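# Twist flashlight head to align dot ring between marks

## Task

Rotate the head of the big flashlight until the dotted ring on the board lies between the two printed rings. At the end the board must still be upright and the flashlight must rest motionless on the table. It only counts if nothing is held in place by the robot when the scene ends.

## Robot and tools

ROBOT. Two 6-joint arms, left_arm and right_arm, each with a parallel gripper. They face each other across the table. Base roots in the scene frame: left_arm at (-0.016, +0.475, +0.051) m, right_arm at (-0.047, -0.438, +0.087) m. The arm names do not match image sides.

SCENE FRAME. The origin is the table centre and the tabletop sits at z = +0.020 m. +z is up, and left_arm's base is on the +y side. Each gripper's fingers point along its own +x and close along its y. The reported end-effector point lies between the pads, 3-4 cm short of the fingertips. Printed hand positions can be somewhat off, more so at long reach.

JOINT ORDER. Used in every row and every per-joint list: wrist yaw (joint_4), wrist roll (joint_5), elbow (joint_2), shoulder (joint_1), wrist pitch (joint_3), waist (joint_0). Stated ranges in rad:
- waist -3.054..3.054
- shoulder 0..3.142
- elbow 0..2.356
- wrist pitch -1.571..1.571
- wrist yaw -1.571..1.571
- wrist roll -3.142..3.142
Real ends may differ by up to 0.010 rad.

ROW FORMAT. One flat list of 14 numbers, each in [-1, 1], always for both arms:
- numbers 1-6: left_arm joint offsets in the order above
- number 7: left gripper opening
- numbers 8-13: right_arm joint offsets
- number 14: right gripper opening
Joint numbers are scaled offsets, not poses. 1.0 equals 0.9615 rad for waist, shoulder and elbow, 1.713 rad for wrist pitch, 1.767 rad for wrist yaw and 1.728 rad for wrist roll. Opening is absolute: +1 is fully open (0.088 m pad gap). Empty fingers meet near -0.80, and values down to -1 close no further. Full closing takes at least about 0.5 s.

execute_actions(actions): a list of actions. Each action is a table of up to 15 rows, and each row lasts one control step of 1/30 s. A short table repeats its last row to fill 15 steps. Offsets in every row of an action count from the joint angles at the start of that action, not from the previous row. For the first action of a call they count from the last reported angles. An empty list only returns the state and images.

Refusals. An action that would push a joint more than 0.010 rad outward past its range is refused for both arms. If the call is malformed, or its first action fails that check, nothing moves. A joint asked beyond its real end stops there, and the result then reads "joint sent to its limit".

move(target, speed, blocking). target is one 14-number row with the same layout. Its offsets count from the "Joint positions" of the latest result that lists them, and its openings are sent at the start. speed (0.01-2 rad/s, default 0.5) caps the joint with the farthest to travel. All joints progress in proportion, so the hand traces a curve. Paths last 0.5-10 s and do not avoid obstacles or the other arm. The result adds a "move:" line:
- ending: done, off_target, moving, held or fault
- limits=held or limits=none
- each arm's joint farthest from its target
With blocking=false you get a result after 0.5 s. Until a result shows the move has ended, call wait or stop before sending new rows or moves.

wait(seconds): 0-10 s, holding the last command. It returns early if a running move ends. stop(): brakes a running move; fast motion needs room to stop. zoom_image(camera, region): camera is cam_high, cam_low, cam_left_wrist or cam_right_wrist. region is [x0, y0, x1, y1] in pixels of that 504x504 image, at most 504x504, with (0,0) at the top-left. read_manual(section="licences") returns licence text only. finished_scene(scene) ends the numbered scene permanently and reports success.

MOTION LIMITS. Each step, a joint's target may lead its measured angle by at most 0.211 rad (waist, shoulder, elbow), 0.213 (wrist pitch), 0.267 (wrist yaw) or 0.228 (wrist roll). If the targets would move a gripper more than 70 mm from where it is measured, they are scaled back. Large turns therefore need several actions, and unfinished motion should be commanded again. Friction can leave joints short, especially on small turns or at long reach, so check positions after each move.

RESULT LINES.
- State line: each gripper's position (m), quat_wxyz and velocities.
- Joint positions / Joint velocities: per arm in the order above, then the pad gap in m.
- Joint targets: angles currently being driven toward.
- grip_measured: opening on the command scale. It may be off by about 1 mm, and reads up to 0.061 narrower while squeezing.
- Joint torques and External joint torques: the latter estimate outside pushback, including friction and held weight.
- Step readings, with HELD marking steps where an arm was held back.
- "joint command not followed": the clearance check altered targets.
- MOTOR HOT (from 50 °C) and OVER-TEMPERATURE FAULT (arm held at 95 °C, and it may go limp later).
- TORQUE FAULT: that arm freezes 10 s and skips the rest of the call.

GRIPPING. To hold a part, command about 0.07 below grip_measured; a smaller gap gives a lighter grip. Pads exert about 34-49 N and spike briefly on first touch. Parts thinner than about 3 mm get proportionally less force.

CAUTIONS. Load limits in N m: waist 17.6, shoulder 21.8, elbow 21.7, wrist pitch 5.74, wrist yaw 5.72, wrist roll 5.36. Held weight counts toward these. Fast moves hit harder, and targets set deep past a contact press harder. Do not let the arms collide or press each other, and do not knock anything off the table. Avoid drops, slams and heavy pushes. Do not tip the board. Objects may be briefly tugged or nudged by outside disturbances. Before finishing, release the flashlight so it rests on its own.

CAMERAS. All four images are 504x504, with calibration given as K, distortion and T_world_to_cam. Wrist camera poses follow the arm's joint readings.

Each tool is called after "Request:" by a JSON object that holds its "op" and its "data".

## Session

Request:
{"op": "execute_actions", "data": {"actions": []}}

Scene clock: 0.00 s.
left_arm: end_effector_position=(-0.1006, +0.3287, +0.1800) grip_measured=+0.665 end_effector_quat_wxyz=(-0.206, +0.684, -0.164, -0.680) end_effector_velocity=(+0.001, +0.002, +0.001) end_effector_angular_velocity=(-0.001, -0.007, -0.015) | right_arm: end_effector_position=(+0.1724, -0.2025, +0.2229) grip_measured=+0.280 end_effector_quat_wxyz=(+0.435, -0.722, +0.313, +0.437) end_effector_velocity=(-0.005, -0.003, -0.001) end_effector_angular_velocity=(+0.008, +0.039, -0.007)
Joint names: [wrist yaw, wrist roll, elbow, shoulder, wrist pitch, waist]
Joint positions: left_arm=[ 0.009  1.584  0.963  1.222 -1.371 -0.525  0.072] | right_arm=[ 0.406 -1.026  1.249  1.604 -1.035 -0.603  0.053]
Joint velocities: left_arm=[-0.007  0.007 -0.002 -0.007 -0.007 -0.007  0.   ] | right_arm=[-0.037  0.007 -0.002 -0.007 -0.022 -0.007 -0.   ]
Joint torques (N m, as the arm reports them, + toward a larger angle): no reading
External joint torques (N m, as the arm's controller estimates them; a push from outside toward a larger angle lowers the number): no reading
Heat: left arm: hottest shoulder 34 °C (+0.0 °C/min); right arm: hottest shoulder 36 °C (+0.0 °C/min).
Joint targets: left_arm=[0.009 1.584 0.963 1.222 -1.371 -0.525] | right_arm=[0.406 -1.026 1.249 1.604 -1.035 -0.603]
camera_calibration (this result's frames):
cam_left_wrist: T_world_to_cam=[[0.480653, 0.876853, -0.0100507, -0.226417], [0.816474, -0.443315, 0.369923, 0.187432], [0.319912, -0.18601, -0.929008, 0.335743], [0, 0, 0, 1]] pos_world=[-0.151614, 0.344078, 0.240296]
cam_right_wrist: T_world_to_cam=[[0.806169, 0.452964, 0.380677, -0.126153], [0.215388, -0.823897, 0.524215, -0.28796], [0.55109, -0.340613, -0.761763, 0.0822154], [0, 0, 0, 1]] pos_world=[0.118416, -0.152103, 0.261605]

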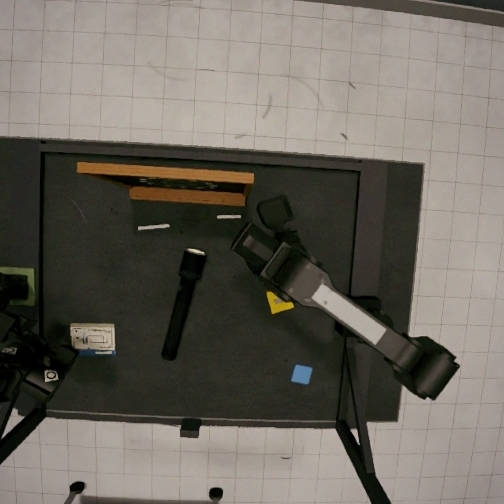

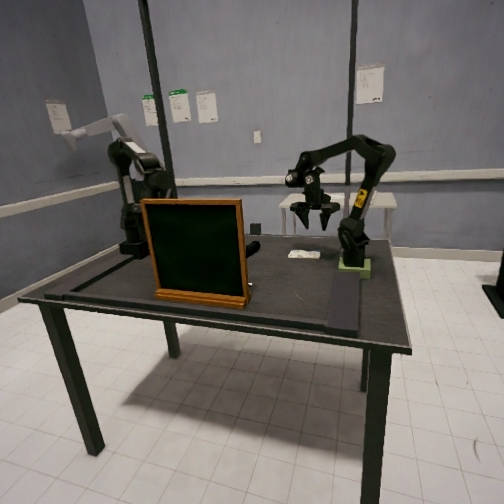

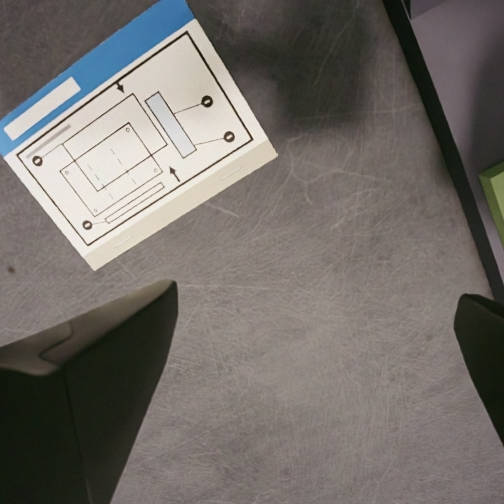

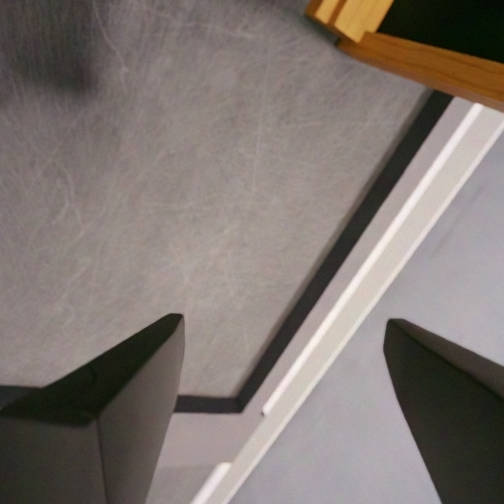

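Request:
{"op": "zoom_image", "data": {"camera": "cam_high", "region": [110, 150, 270, 380]}}

Request:
{"op": "zoom_image", "data": {"camera": "cam_high", "region": [130, 165, 230, 205]}}

Region (110, 150, 270, 380) of cam_high's 504x504 image, scaled by 2.191, with more detail than that image has; it fills the left 351 columns of this view, and the rest is white.

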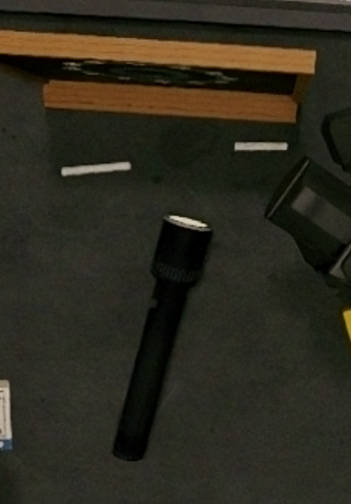

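Region (130, 165, 230, 205) of cam_high's 504x504 image, scaled by 5.040, with more detail than that image has; it fills the top 202 rows of this view, and the rest is white.

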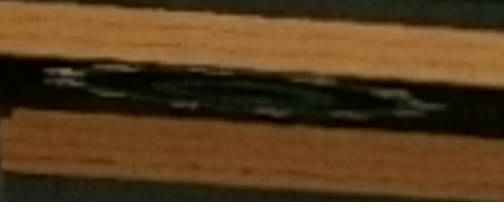

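Request:
{"op": "move", "data": {"target": [0,-0.01,0.7,0.5,0.069,0.297,1, -0.23,0.8,0.689,0.3,-0.085,0.364,1], "speed": 1.2}}

Request:
{"op": "move", "data": {"target": [0,0,0.36,0.55,0,0,1, 0,0.708,0.01,0.365,0,0,1], "speed": 1.0}}

Scene clock: 19.77 s.
left_arm: end_effector_position=(-0.0991, +0.1310, +0.2489) grip_measured=+0.981 end_effector_quat_wxyz=(+0.005, +0.683, -0.169, -0.710) end_effector_velocity=(+0.001, +0.002, -0.000) end_effector_angular_velocity=(+0.006, -0.007, +0.006) | right_arm: end_effector_position=(+0.0458, -0.0176, +0.3061) grip_measured=+0.993 end_effector_quat_wxyz=(+0.702, -0.225, +0.512, +0.441) end_effector_velocity=(+0.001, -0.003, +0.002) end_effector_angular_velocity=(-0.002, +0.004, +0.002)
Joint names: [wrist yaw, wrist roll, elbow, shoulder, wrist pitch, waist]
Joint positions: left_arm=[ 0.009  1.571  1.626  1.691 -1.255 -0.242  0.087] | right_arm=[ 0.003  0.35   1.896  1.878 -1.179 -0.256  0.088]
Joint velocities: left_arm=[-0.007 -0.007 -0.002 -0.002 -0.007 -0.002  0.   ] | right_arm=[-0.007 -0.007 -0.002 -0.007 -0.007 -0.007 -0.   ]
Joint torques (N m, as the arm reports them, + toward a larger angle): left_arm=[ 0.09 -0.14  8.88 -5.94  0.67  0.1 ] | right_arm=[-0.09  0.14  7.01 -7.71  0.97  0.24]
External joint torques (N m, as the arm's controller estimates them; a push from outside toward a larger angle lowers the number): left_arm=[ 0.03 -0.13  2.68  1.18 -0.07  0.1 ] | right_arm=[-0.11  0.15  1.03  0.49  0.    0.3 ]
Heat: left arm: hottest elbow 36 °C (+6.1 °C/min); right arm: hottest shoulder 37 °C (+3.0 °C/min).
Joint targets: left_arm=[0.009 1.567 1.637 1.702 -1.252 -0.240] | right_arm=[0.000 0.357 1.912 1.892 -1.181 -0.253]
move: off_target (left_arm, right_arm); limits=none; left_arm: farthest joint: the shoulder, 0.012 radians from its target (0.481 radians at the start); right_arm: farthest joint: the elbow, 0.016 radians from its target (0.662 radians at the start)
camera_calibration (this result's frames):
cam_left_wrist: T_world_to_cam=[[0.192016, 0.930237, -0.312712, -0.0133419], [0.935731, -0.0774762, 0.344101, 0.0434368], [0.295868, -0.358687, -0.885328, 0.37181], [0, 0, 0, 1]] pos_world=[-0.14809, 0.14914, 0.310055]
cam_right_wrist: T_world_to_cam=[[0.860373, -0.501512, -0.0907989, -0.014542], [-0.507388, -0.859649, -0.0596763, 0.0592095], [-0.0481268, 0.0974141, -0.99408, 0.384637], [0, 0, 0, 1]] pos_world=[0.0610651, 0.00613734, 0.384573]

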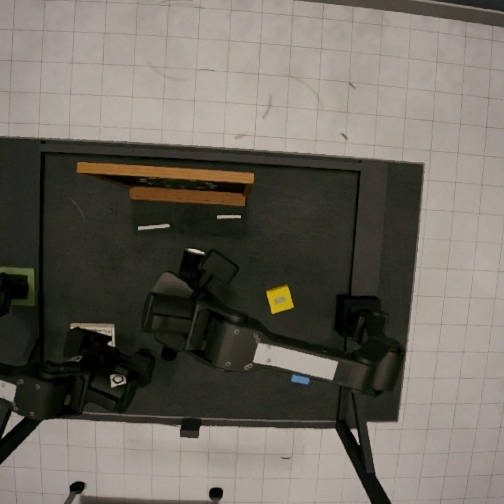

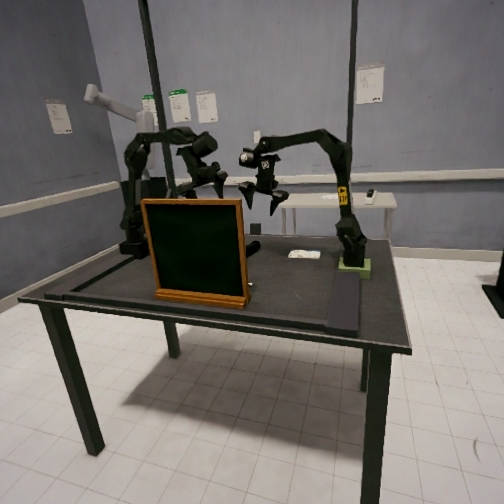

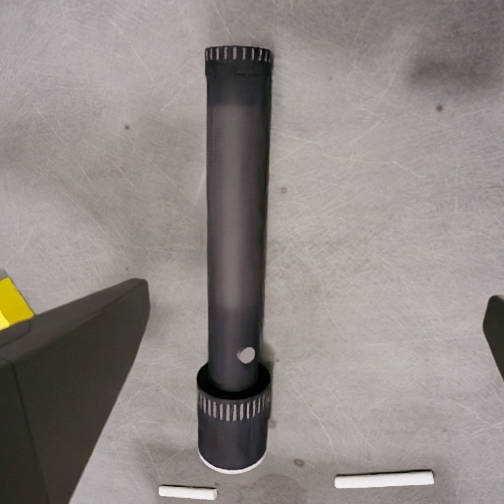

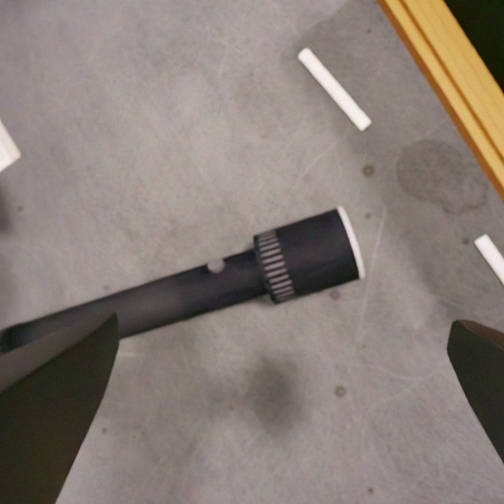

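Scene clock: 21.77 s.
left_arm: end_effector_position=(-0.1200, +0.0432, +0.1485) grip_measured=+0.981 end_effector_quat_wxyz=(-0.057, +0.696, -0.107, -0.708) end_effector_velocity=(+0.001, +0.005, -0.002) end_effector_angular_velocity=(+0.025, -0.013, +0.005) | right_arm: end_effector_position=(+0.0491, -0.0028, +0.1645) grip_measured=+0.994 end_effector_quat_wxyz=(+0.707, +0.101, +0.699, -0.049) end_effector_velocity=(-0.001, -0.003, -0.003) end_effector_angular_velocity=(-0.015, +0.010, +0.005)
Joint names: [wrist yaw, wrist roll, elbow, shoulder, wrist pitch, waist]
Joint positions: left_arm=[ 0.009  1.571  1.961  2.205 -1.255 -0.242  0.087] | right_arm=[ 0.003  1.567  1.896  2.214 -1.179 -0.256  0.088]
Joint velocities: left_arm=[-0.007 -0.007 -0.002  0.002 -0.022 -0.002 -0.   ] | right_arm=[-0.007 -0.007 -0.007  0.002 -0.007 -0.002 -0.   ]
Joint torques (N m, as the arm reports them, + toward a larger angle): left_arm=[ 0.07  0.    8.57 -8.56  0.12 -0.01] | right_arm=[ 0.03  0.18  5.78 -9.5   0.49  0.01]
External joint torques (N m, as the arm's controller estimates them; a push from outside toward a larger angle lowers the number): left_arm=[ 0.    0.01  2.62  2.06 -0.29  0.04] | right_arm=[-0.02  0.18  0.27  0.31  0.1   0.01]
Heat: left arm: hottest elbow 36 °C (+5.5 °C/min); right arm: hottest shoulder 37 °C (+2.8 °C/min).
Joint targets: left_arm=[0.009 1.571 1.972 2.220 -1.255 -0.242] | right_arm=[0.003 1.574 1.905 2.229 -1.179 -0.256]
move: off_target (left_arm, right_arm); limits=none; left_arm: farthest joint: the shoulder, 0.015 radians from its target (0.529 radians at the start); right_arm: farthest joint: the shoulder, 0.015 radians from its target (0.351 radians at the start)
camera_calibration (this result's frames):
cam_left_wrist: T_world_to_cam=[[0.201356, 0.969531, -0.139516, 0.0146598], [0.921113, -0.138972, 0.363644, 0.0887034], [0.333175, -0.201732, -0.921031, 0.260624], [0, 0, 0, 1]] pos_world=[-0.171491, 0.0506904, 0.209831]
cam_right_wrist: T_world_to_cam=[[-0.183127, -0.982337, -0.038456, 0.0185107], [-0.933938, 0.161624, 0.318806, 0.0267147], [-0.306959, 0.0942976, -0.94704, 0.247549], [0, 0, 0, 1]] pos_world=[0.104327, -0.00947719, 0.226633]

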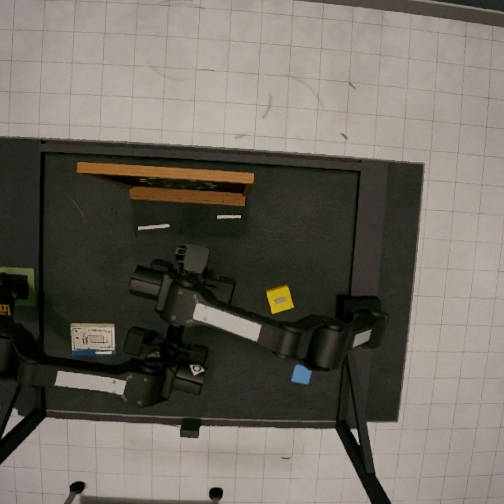

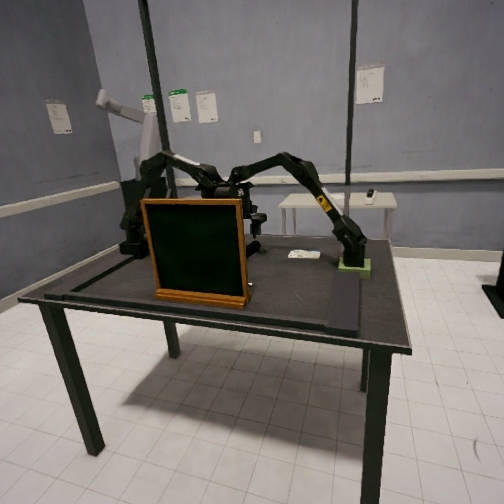

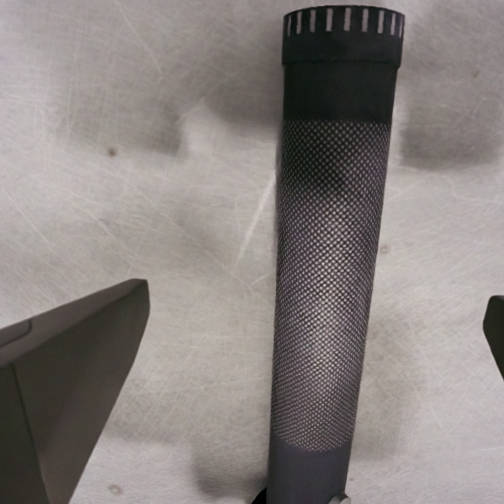

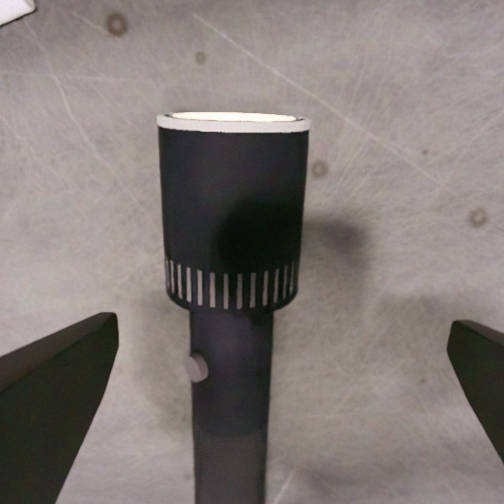

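Request:
{"op": "move", "data": {"target": [0,0,-0.232,0.081,0.168,0,1, 0,-0.01,-0.112,0.179,0.153,-0.031,1], "speed": 0.35}}

Scene clock: 30.83 s.
left_arm: end_effector_position=(-0.1217, +0.0359, +0.0717) grip_measured=+0.981 end_effector_quat_wxyz=(-0.051, +0.695, -0.113, -0.708) end_effector_velocity=(+0.000, +0.000, -0.001) end_effector_angular_velocity=(-0.008, -0.021, -0.013) | right_arm: end_effector_position=(+0.0657, +0.0127, +0.0742) grip_measured=+0.994 end_effector_quat_wxyz=(+0.706, +0.108, +0.697, -0.054) end_effector_velocity=(-0.000, -0.000, -0.001) end_effector_angular_velocity=(+0.004, +0.005, +0.020)
Joint names: [wrist yaw, wrist roll, elbow, shoulder, wrist pitch, waist]
Joint positions: left_arm=[ 0.009  1.571  1.756  2.268 -0.97  -0.242  0.087] | right_arm=[ 0.003  1.556  1.798  2.371 -0.919 -0.284  0.088]
Joint velocities: left_arm=[-0.022  0.007 -0.007 -0.002  0.007 -0.007  0.   ] | right_arm=[-0.007 -0.022 -0.007 -0.002  0.007 -0.002  0.   ]
Joint torques (N m, as the arm reports them, + toward a larger angle): left_arm=[ 0.11 -0.01  4.79 -8.83  0.33 -0.07] | right_arm=[  0.03  -0.15   3.33 -10.23   0.69  -0.2 ]
External joint torques (N m, as the arm's controller estimates them; a push from outside toward a larger angle lowers the number): left_arm=[ 0.04  0.   -1.01  1.99 -0.11 -0.07] | right_arm=[-0.03 -0.15 -1.98  0.29  0.3  -0.2 ]
Heat: left arm: hottest shoulder 37 °C (+5.8 °C/min); right arm: hottest shoulder 39 °C (+5.8 °C/min).
Joint targets: left_arm=[0.009 1.571 1.738 2.283 -0.967 -0.242] | right_arm=[0.003 1.550 1.788 2.386 -0.916 -0.286]
move: off_target (left_arm, right_arm); limits=none; left_arm: farthest joint: the elbow, 0.018 radians from its target (0.223 radians at the start); right_arm: farthest joint: the shoulder, 0.015 radians from its target (0.172 radians at the start)
camera_calibration (this result's frames):
cam_left_wrist: T_world_to_cam=[[0.200769, 0.967059, -0.156487, 0.0126582], [0.922554, -0.13291, 0.362255, 0.117263], [0.329523, -0.217097, -0.918849, 0.188972], [0, 0, 0, 1]] pos_world=[-0.172994, 0.0443694, 0.133138]
cam_right_wrist: T_world_to_cam=[[-0.199552, -0.978978, -0.0422018, 0.034622], [-0.931633, 0.1762, 0.317827, 0.0682916], [-0.30371, 0.10274, -0.947209, 0.16535], [0, 0, 0, 1]] pos_world=[0.12075, 0.00487328, 0.136377]

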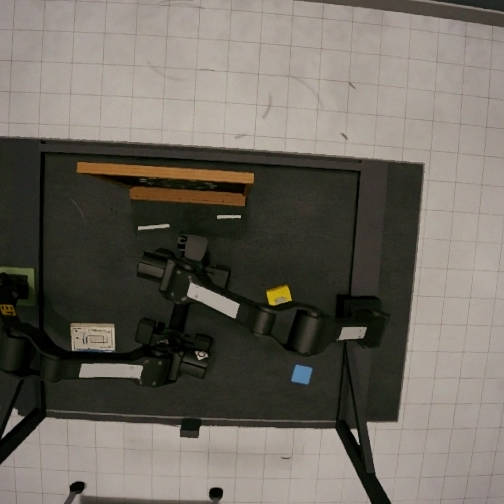

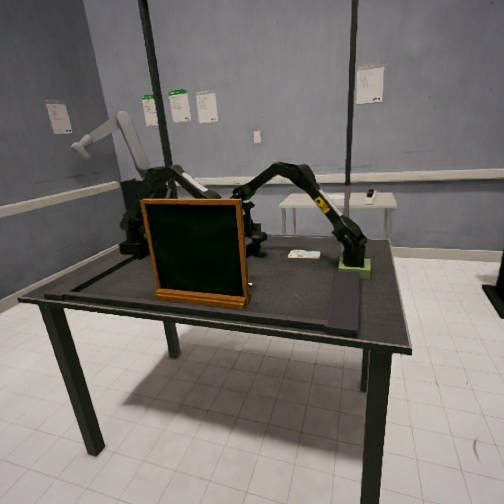

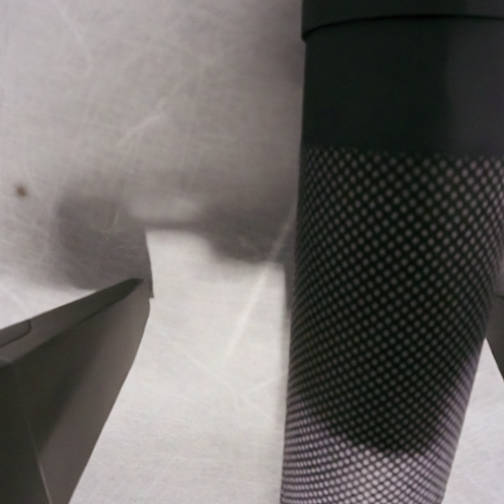

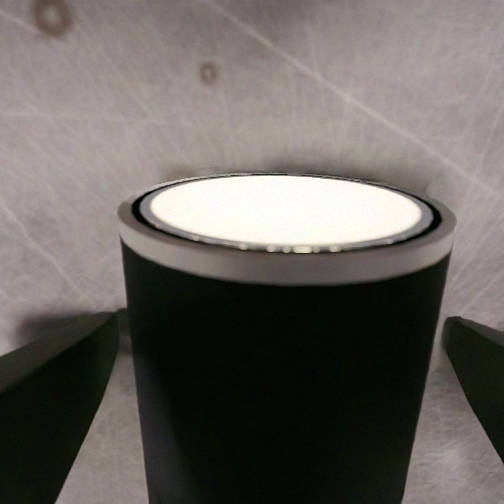

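Request:
{"op": "move", "data": {"target": [0,0,-0.156,-0.08,0.034,0,1, 0,0,-0.73,-0.307,0.522,0.028,1], "speed": 0.6}}

Scene clock: 38.90 s.
left_arm: end_effector_position=(-0.1173, +0.0546, +0.0708) grip_measured=+0.981 end_effector_quat_wxyz=(-0.050, +0.695, -0.114, -0.709) end_effector_velocity=(+0.002, -0.002, +0.000) end_effector_angular_velocity=(-0.012, -0.018, +0.021) | right_arm: end_effector_position=(+0.0598, +0.0131, +0.0821) grip_measured=+0.994 end_effector_quat_wxyz=(+0.700, +0.285, +0.640, +0.138) end_effector_velocity=(-0.003, -0.003, -0.002) end_effector_angular_velocity=(-0.009, +0.013, +0.001)
Joint names: [wrist yaw, wrist roll, elbow, shoulder, wrist pitch, waist]
Joint positions: left_arm=[ 0.009  1.571  1.625  2.192 -0.912 -0.242  0.087] | right_arm=[ 0.011  1.556  1.125  2.064 -0.017 -0.268  0.088]
Joint velocities: left_arm=[-0.022 -0.022 -0.002 -0.002  0.007 -0.002 -0.   ] | right_arm=[-0.007  0.007 -0.007 -0.002 -0.007  0.002 -0.   ]
Joint torques (N m, as the arm reports them, + toward a larger angle): left_arm=[  0.07   0.01   4.65 -10.01   0.2   -0.06] | right_arm=[-0.21 -0.02  1.37 -8.43  0.73  1.29]
External joint torques (N m, as the arm's controller estimates them; a push from outside toward a larger angle lowers the number): left_arm=[ 0.01  0.01 -1.07  0.28 -0.26 -0.09] | right_arm=[-0.25  0.01 -3.84  0.22 -0.48  1.18]
Heat: left arm: hottest shoulder 39 °C (+7.7 °C/min); right arm: hottest shoulder 40 °C (+6.2 °C/min).
Joint targets: left_arm=[0.009 1.571 1.606 2.191 -0.911 -0.242] | right_arm=[0.003 1.556 1.096 2.076 -0.025 -0.256]
move: off_target (left_arm, right_arm); limits=none; left_arm: farthest joint: the elbow, 0.019 radians from its target (0.150 radians at the start); right_arm: farthest joint: the elbow, 0.029 radians from its target (0.701 radians at the start)
camera_calibration (this result's frames):
cam_left_wrist: T_world_to_cam=[[0.200657, 0.96659, -0.159499, -0.00627101], [0.92281, -0.131835, 0.361997, 0.115963], [0.328875, -0.219824, -0.918433, 0.190782], [0, 0, 0, 1]] pos_world=[-0.168497, 0.063288, 0.132242]
cam_right_wrist: T_world_to_cam=[[-0.148331, -0.824716, -0.545749, 0.0704162], [-0.970829, 0.0163109, 0.239217, 0.0710983], [-0.188384, 0.565312, -0.803077, 0.146256], [0, 0, 0, 1]] pos_world=[0.107022, -0.0257666, 0.138876]

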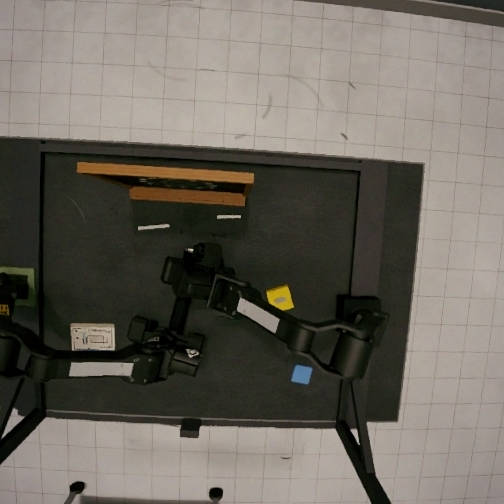

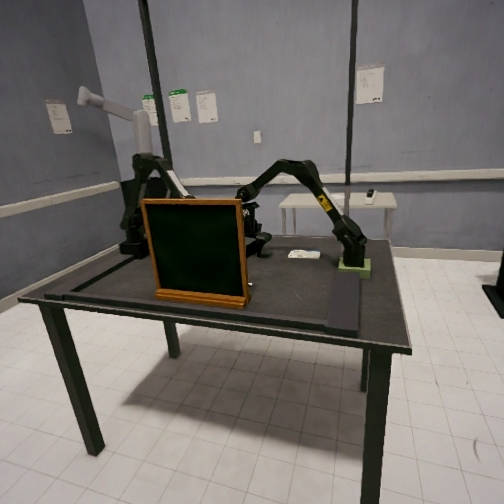

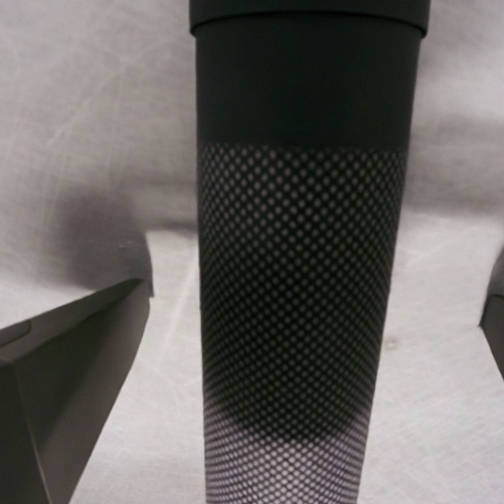

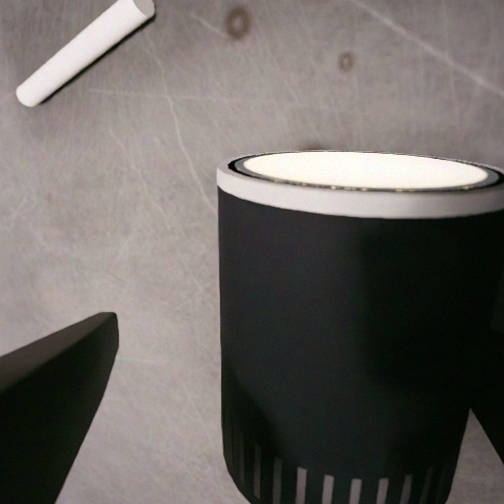

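Request:
{"op": "execute_actions", "data": {"actions": [[[0,0,0,0,0,0,-0.3,0,0,0,0,0,0,1]],[[0,0,0,0,0,0,-0.3,0,0,0,0,0,0,0.2]],[[0,0,0,0,0,0,-0.3,0,0,0,0,0,0,0.2]]]}}

Scene clock: 43.13 s.
left_arm: end_effector_position=(-0.1174, +0.0542, +0.0716) grip_measured=-0.099 end_effector_quat_wxyz=(-0.048, +0.694, -0.114, -0.709) end_effector_velocity=(+0.003, -0.005, +0.005) end_effector_angular_velocity=(-0.026, -0.016, +0.012) | right_arm: end_effector_position=(+0.0598, +0.0123, +0.0827) grip_measured=+0.316 end_effector_quat_wxyz=(+0.700, +0.284, +0.640, +0.137) end_effector_velocity=(+0.002, -0.002, -0.001) end_effector_angular_velocity=(-0.010, -0.008, -0.001)
Joint names: [wrist yaw, wrist roll, elbow, shoulder, wrist pitch, waist]
Joint positions: left_arm=[ 0.009  1.566  1.625  2.19  -0.911 -0.242  0.034] | right_arm=[ 0.012  1.556  1.125  2.061 -0.024 -0.268  0.055]
Joint velocities: left_arm=[-0.022 -0.007  0.007 -0.007  0.007  0.002 -0.   ] | right_arm=[ 0.007 -0.007 -0.002 -0.002 -0.007 -0.002  0.   ]
Joint torques (N m, as the arm reports them, + toward a larger angle): left_arm=[ 0.03 -0.03  6.69 -9.84  0.19 -0.2 ] | right_arm=[ 0.03 -0.02  4.39 -9.89  1.49  0.03]
External joint torques (N m, as the arm's controller estimates them; a push from outside toward a larger angle lowers the number): left_arm=[-0.03 -0.02  0.85  0.59 -0.29 -0.27] | right_arm=[-0.03  0.02 -0.86 -1.23  0.28  0.08]
External joint torques at the end of the 1st action: left_arm=[-0.02  0.01  1.2   0.53 -0.47 -0.1 ] | right_arm=[-0.05  0.02 -0.85 -0.92  0.    0.02]
External joint torques at the end of the 2nd action: left_arm=[-0.02  0.14  1.14  0.3  -0.16  0.1 ] | right_arm=[-0.03  0.03 -0.81 -1.26  0.84 -0.02]
Heat: left arm: hottest shoulder 41 °C (+9.7 °C/min); right arm: hottest shoulder 40 °C (+5.6 °C/min).
Joint targets: left_arm=[0.009 1.567 1.625 2.190 -0.911 -0.242] | right_arm=[0.012 1.556 1.125 2.061 -0.023 -0.268]
Step readings (joint positions; steps 1 to 15: 1st action; 16 to 30: 2nd action; 31 to 45: 3rd action):
0: left_arm=[0.009 1.571 1.625 2.192 -0.912 -0.242] | right_arm=[0.011 1.556 1.125 2.064 -0.017 -0.268]
1: left_arm=[0.009 1.571 1.625 2.192 -0.912 -0.242] | right_arm=[0.012 1.556 1.125 2.063 -0.016 -0.268]
2: left_arm=[0.009 1.571 1.625 2.192 -0.914 -0.242] | right_arm=[0.012 1.556 1.125 2.063 -0.015 -0.268]
4: left_arm=[0.009 1.571 1.625 2.192 -0.915 -0.242] | right_arm=[0.012 1.556 1.125 2.062 -0.015 -0.268]
8: left_arm=[0.009 1.571 1.625 2.192 -0.908 -0.242] | right_arm=[0.012 1.556 1.125 2.062 -0.014 -0.268]
15: left_arm=[0.009 1.571 1.625 2.190 -0.909 -0.242] | right_arm=[0.012 1.556 1.125 2.062 -0.014 -0.268]
16: left_arm=[0.009 1.571 1.625 2.190 -0.909 -0.242] | right_arm=[0.012 1.556 1.125 2.061 -0.014 -0.268]
17: left_arm=[0.009 1.571 1.625 2.190 -0.909 -0.242] | right_arm=[0.012 1.556 1.125 2.061 -0.014 -0.268]
19: left_arm=[0.009 1.571 1.625 2.190 -0.909 -0.242] | right_arm=[0.012 1.556 1.125 2.061 -0.016 -0.268]
23: left_arm=[0.009 1.568 1.625 2.190 -0.911 -0.242] | right_arm=[0.012 1.556 1.125 2.061 -0.023 -0.268]
30: left_arm=[0.009 1.568 1.625 2.190 -0.911 -0.242] | right_arm=[0.012 1.556 1.125 2.061 -0.023 -0.268]
31: left_arm=[0.009 1.567 1.625 2.190 -0.911 -0.242] | right_arm=[0.012 1.556 1.125 2.061 -0.023 -0.268]
32: left_arm=[0.009 1.567 1.625 2.190 -0.911 -0.242] | right_arm=[0.012 1.556 1.125 2.061 -0.023 -0.268]
34: left_arm=[0.009 1.567 1.625 2.190 -0.911 -0.242] | right_arm=[0.012 1.556 1.125 2.061 -0.023 -0.268]
38: left_arm=[0.009 1.566 1.625 2.190 -0.911 -0.242] | right_arm=[0.012 1.556 1.125 2.061 -0.024 -0.268]
45: Joint positions above
camera_calibration (this result's frames):
cam_left_wrist: T_world_to_cam=[[0.196445, 0.966962, -0.16246, -0.00604242], [0.923741, -0.126951, 0.361367, 0.115593], [0.328804, -0.221059, -0.918161, 0.19151], [0, 0, 0, 1]] pos_world=[-0.168561, 0.0628525, 0.133084]
cam_right_wrist: T_world_to_cam=[[-0.148428, -0.826629, -0.54282, 0.0698893], [-0.970906, 0.0175094, 0.238819, 0.0709806], [-0.187911, 0.562474, -0.805178, 0.147374], [0, 0, 0, 1]] pos_world=[0.106982, -0.0263643, 0.139648]

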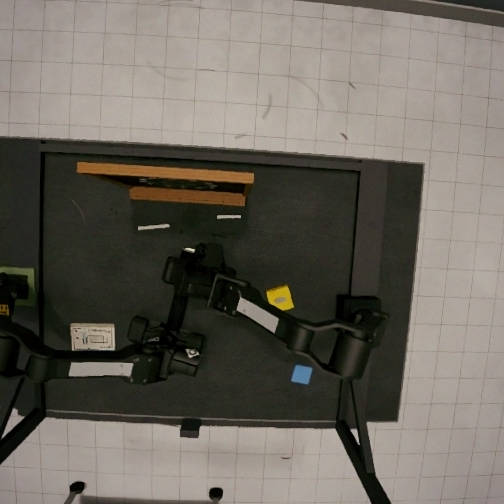

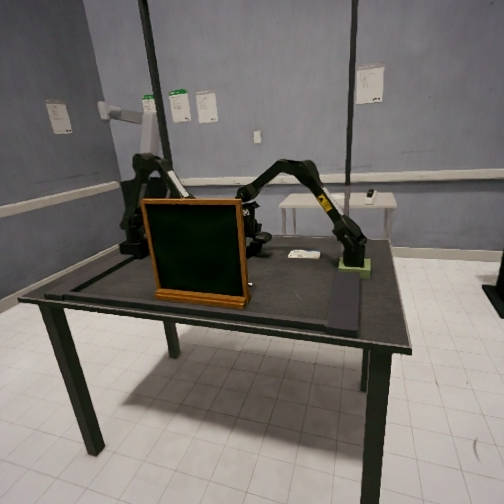

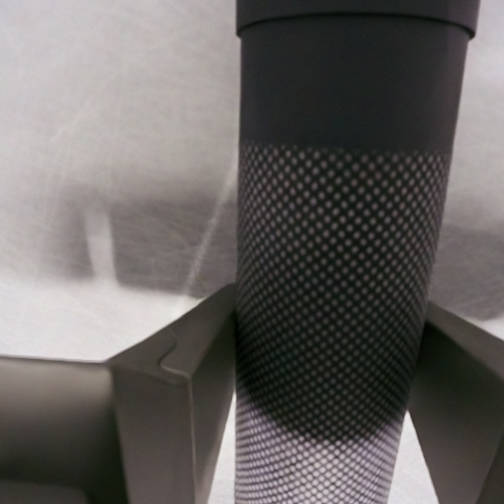

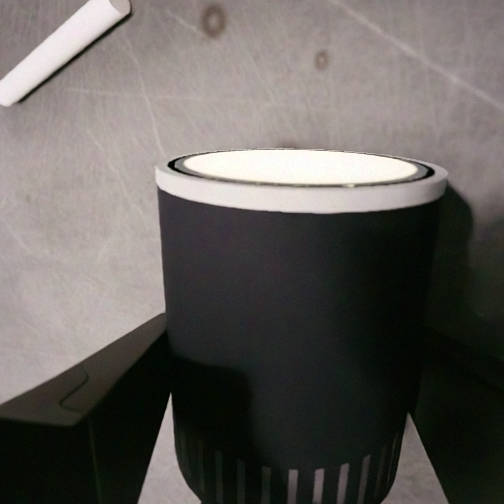

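Request:
{"op": "move", "data": {"target": [0,0,0,0,0,0,-0.3, 0,0,0.71,0.33,-0.522,0,0.2], "speed": 0.6}}

Request:
{"op": "move", "data": {"target": [0,0,0,0,0,0,-0.3, 0,0,0.44,0.245,-0.225,0,0.2], "speed": 0.5}}

Request:
{"op": "zoom_image", "data": {"camera": "cam_high", "region": [130, 165, 230, 205]}}

Scene clock: 48.10 s.
left_arm: end_effector_position=(-0.1175, +0.0529, +0.0719) grip_measured=-0.099 end_effector_quat_wxyz=(-0.043, +0.694, -0.114, -0.709) end_effector_velocity=(+0.005, +0.001, -0.002) end_effector_angular_velocity=(+0.007, -0.025, -0.003) | right_arm: end_effector_position=(+0.0624, +0.0227, +0.0855) grip_measured=+0.316 end_effector_quat_wxyz=(+0.712, +0.118, +0.692, -0.032) end_effector_velocity=(+0.005, +0.001, -0.000) end_effector_angular_velocity=(+0.005, -0.010, -0.001)
Joint names: [wrist yaw, wrist roll, elbow, shoulder, wrist pitch, waist]
Joint positions: left_arm=[ 0.009  1.561  1.625  2.19  -0.904 -0.242  0.034] | right_arm=[ 0.013  1.555  1.808  2.353 -0.902 -0.268  0.054]
Joint velocities: left_arm=[-0.022  0.007 -0.002  0.002 -0.007  0.002 -0.   ] | right_arm=[ 0.007 -0.007  0.002  0.002  0.007 -0.007 -0.   ]
Joint torques (N m, as the arm reports them, + toward a larger angle): left_arm=[ 0.08  0.16  6.86 -9.91 -0.26  0.08] | right_arm=[ 0.02  0.01  4.72 -8.73 -0.7   0.01]
External joint torques (N m, as the arm's controller estimates them; a push from outside toward a larger angle lowers the number): left_arm=[ 0.02  0.16  1.19  0.3  -0.71 -0.05] | right_arm=[-0.05  0.02 -0.72  1.76 -1.2   0.1 ]
Heat: left arm: hottest shoulder 42 °C (+10.0 °C/min); right arm: hottest shoulder 41 °C (+6.2 °C/min).
Joint targets: left_arm=[0.009 1.566 1.625 2.190 -0.911 -0.242] | right_arm=[0.013 1.556 1.808 2.379 -0.918 -0.268]
move: off_target (right_arm); limits=none; left_arm: farthest joint: the wrist pitch, 0.007 radians from its target (0.000 radians at the start); right_arm: farthest joint: the shoulder, 0.025 radians from its target (0.317 radians at the start)
camera_calibration (this result's frames):
cam_left_wrist: T_world_to_cam=[[0.190232, 0.967122, -0.168779, -0.00493551], [0.925222, -0.119123, 0.36024, 0.115299], [0.328291, -0.224688, -0.917464, 0.191606], [0, 0, 0, 1]] pos_world=[-0.168641, 0.0615596, 0.133424]
cam_right_wrist: T_world_to_cam=[[-0.183533, -0.979088, -0.0877673, 0.0470832], [-0.940561, 0.14895, 0.30522, 0.0620486], [-0.285764, 0.138568, -0.948229, 0.172179], [0, 0, 0, 1]] pos_world=[0.116204, 0.0129979, 0.148459]

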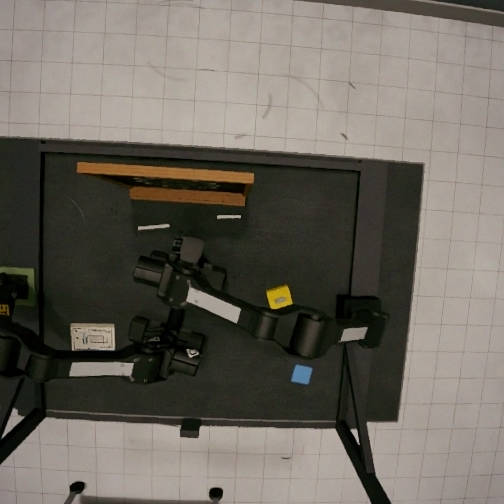

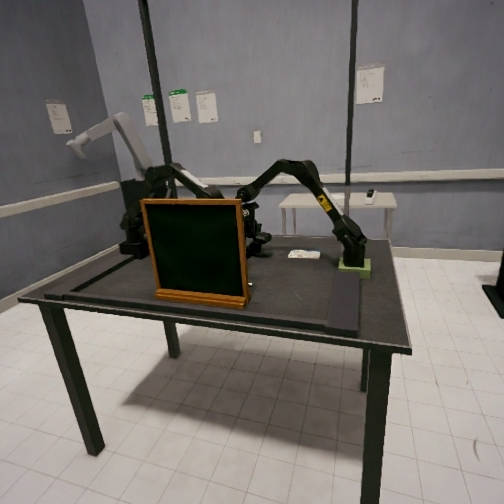

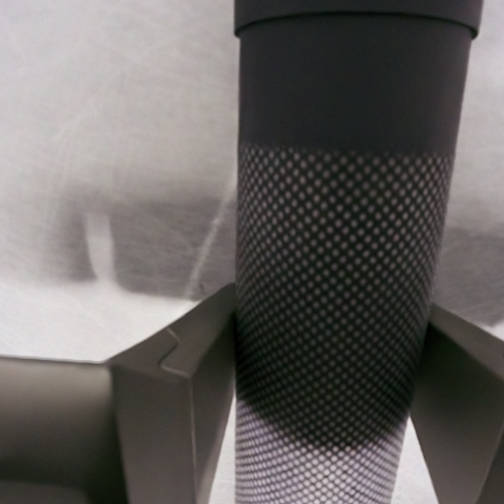

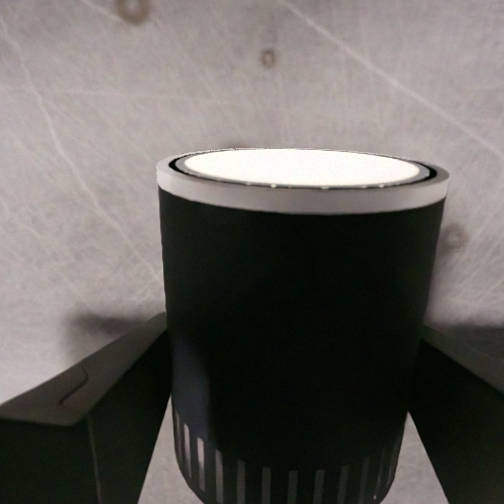

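Scene clock: 49.57 s.
left_arm: end_effector_position=(-0.1177, +0.0521, +0.0720) grip_measured=-0.113 end_effector_quat_wxyz=(-0.041, +0.694, -0.114, -0.710) end_effector_velocity=(-0.002, +0.003, +0.000) end_effector_angular_velocity=(+0.006, -0.008, +0.001) | right_arm: end_effector_position=(+0.0640, +0.0287, +0.0875) grip_measured=+0.316 end_effector_quat_wxyz=(+0.705, +0.054, +0.701, -0.096) end_effector_velocity=(-0.002, +0.001, +0.003) end_effector_angular_velocity=(+0.007, +0.021, +0.004)
Joint names: [wrist yaw, wrist roll, elbow, shoulder, wrist pitch, waist]
Joint positions: left_arm=[ 0.009  1.558  1.625  2.19  -0.901 -0.242  0.033] | right_arm=[ 0.014  1.555  2.218  2.57  -1.278 -0.269  0.054]
Joint velocities: left_arm=[-0.007 -0.007 -0.002 -0.002 -0.007 -0.007 -0.   ] | right_arm=[-0.022 -0.007  0.007 -0.002 -0.007 -0.002 -0.   ]
Joint torques (N m, as the arm reports them, + toward a larger angle): left_arm=[ 0.06  0.06  7.01 -9.84 -0.07 -0.14] | right_arm=[  0.02   0.02   5.87 -10.76  -0.45   0.03]
External joint torques (N m, as the arm's controller estimates them; a push from outside toward a larger angle lowers the number): left_arm=[-0.02  0.06  1.25  0.48 -0.55 -0.08] | right_arm=[-0.04  0.01  0.48  0.71 -0.65 -0.06]
Heat: left arm: hottest shoulder 43 °C (+10.9 °C/min); right arm: hottest shoulder 41 °C (+6.1 °C/min).
Joint targets: left_arm=[0.009 1.561 1.625 2.190 -0.904 -0.242] | right_arm=[0.013 1.555 2.231 2.588 -1.287 -0.269]
move: off_target (right_arm); limits=none; left_arm: farthest joint: the wrist pitch, 0.003 radians from its target (0.000 radians at the start); right_arm: farthest joint: the shoulder, 0.019 radians from its target (0.236 radians at the start)
camera_calibration (this result's frames):
cam_left_wrist: T_world_to_cam=[[0.187484, 0.967069, -0.172125, -0.00426841], [0.925914, -0.115494, 0.359645, 0.115279], [0.327922, -0.2268, -0.917076, 0.19161], [0, 0, 0, 1]] pos_world=[-0.168771, 0.060899, 0.133527]
cam_right_wrist: T_world_to_cam=[[-0.183787, -0.978445, 0.0941719, 0.0375767], [-0.927807, 0.204317, 0.312136, 0.0590617], [-0.324649, -0.0300068, -0.945358, 0.180851], [0, 0, 0, 1]] pos_world=[0.120417, 0.0301262, 0.148995]

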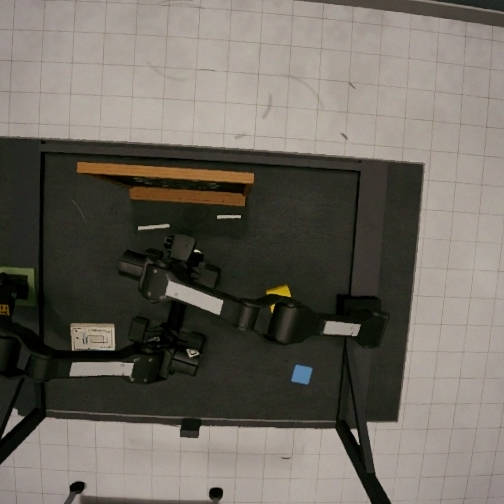

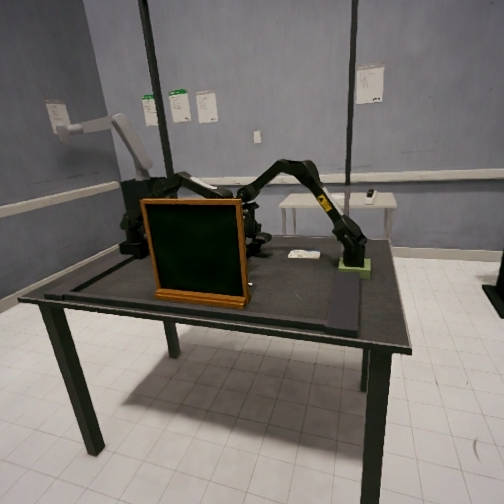

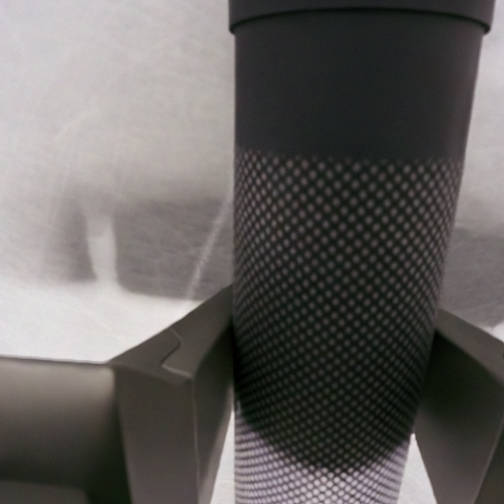

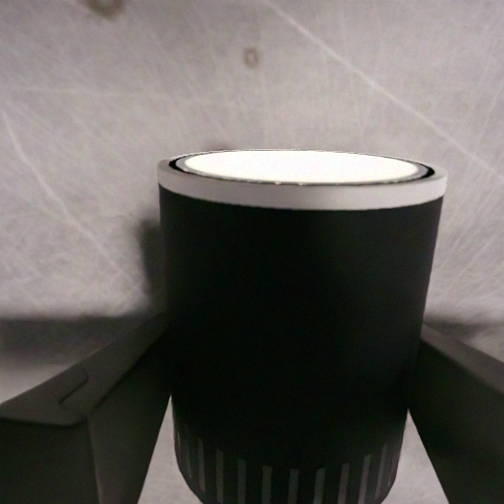

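Region (130, 165, 230, 205) of cam_high's 504x504 image, scaled by 5.040, with more detail than that image has; it fills the top 202 rows of this view, and the rest is white.

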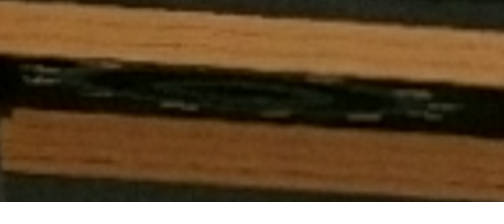

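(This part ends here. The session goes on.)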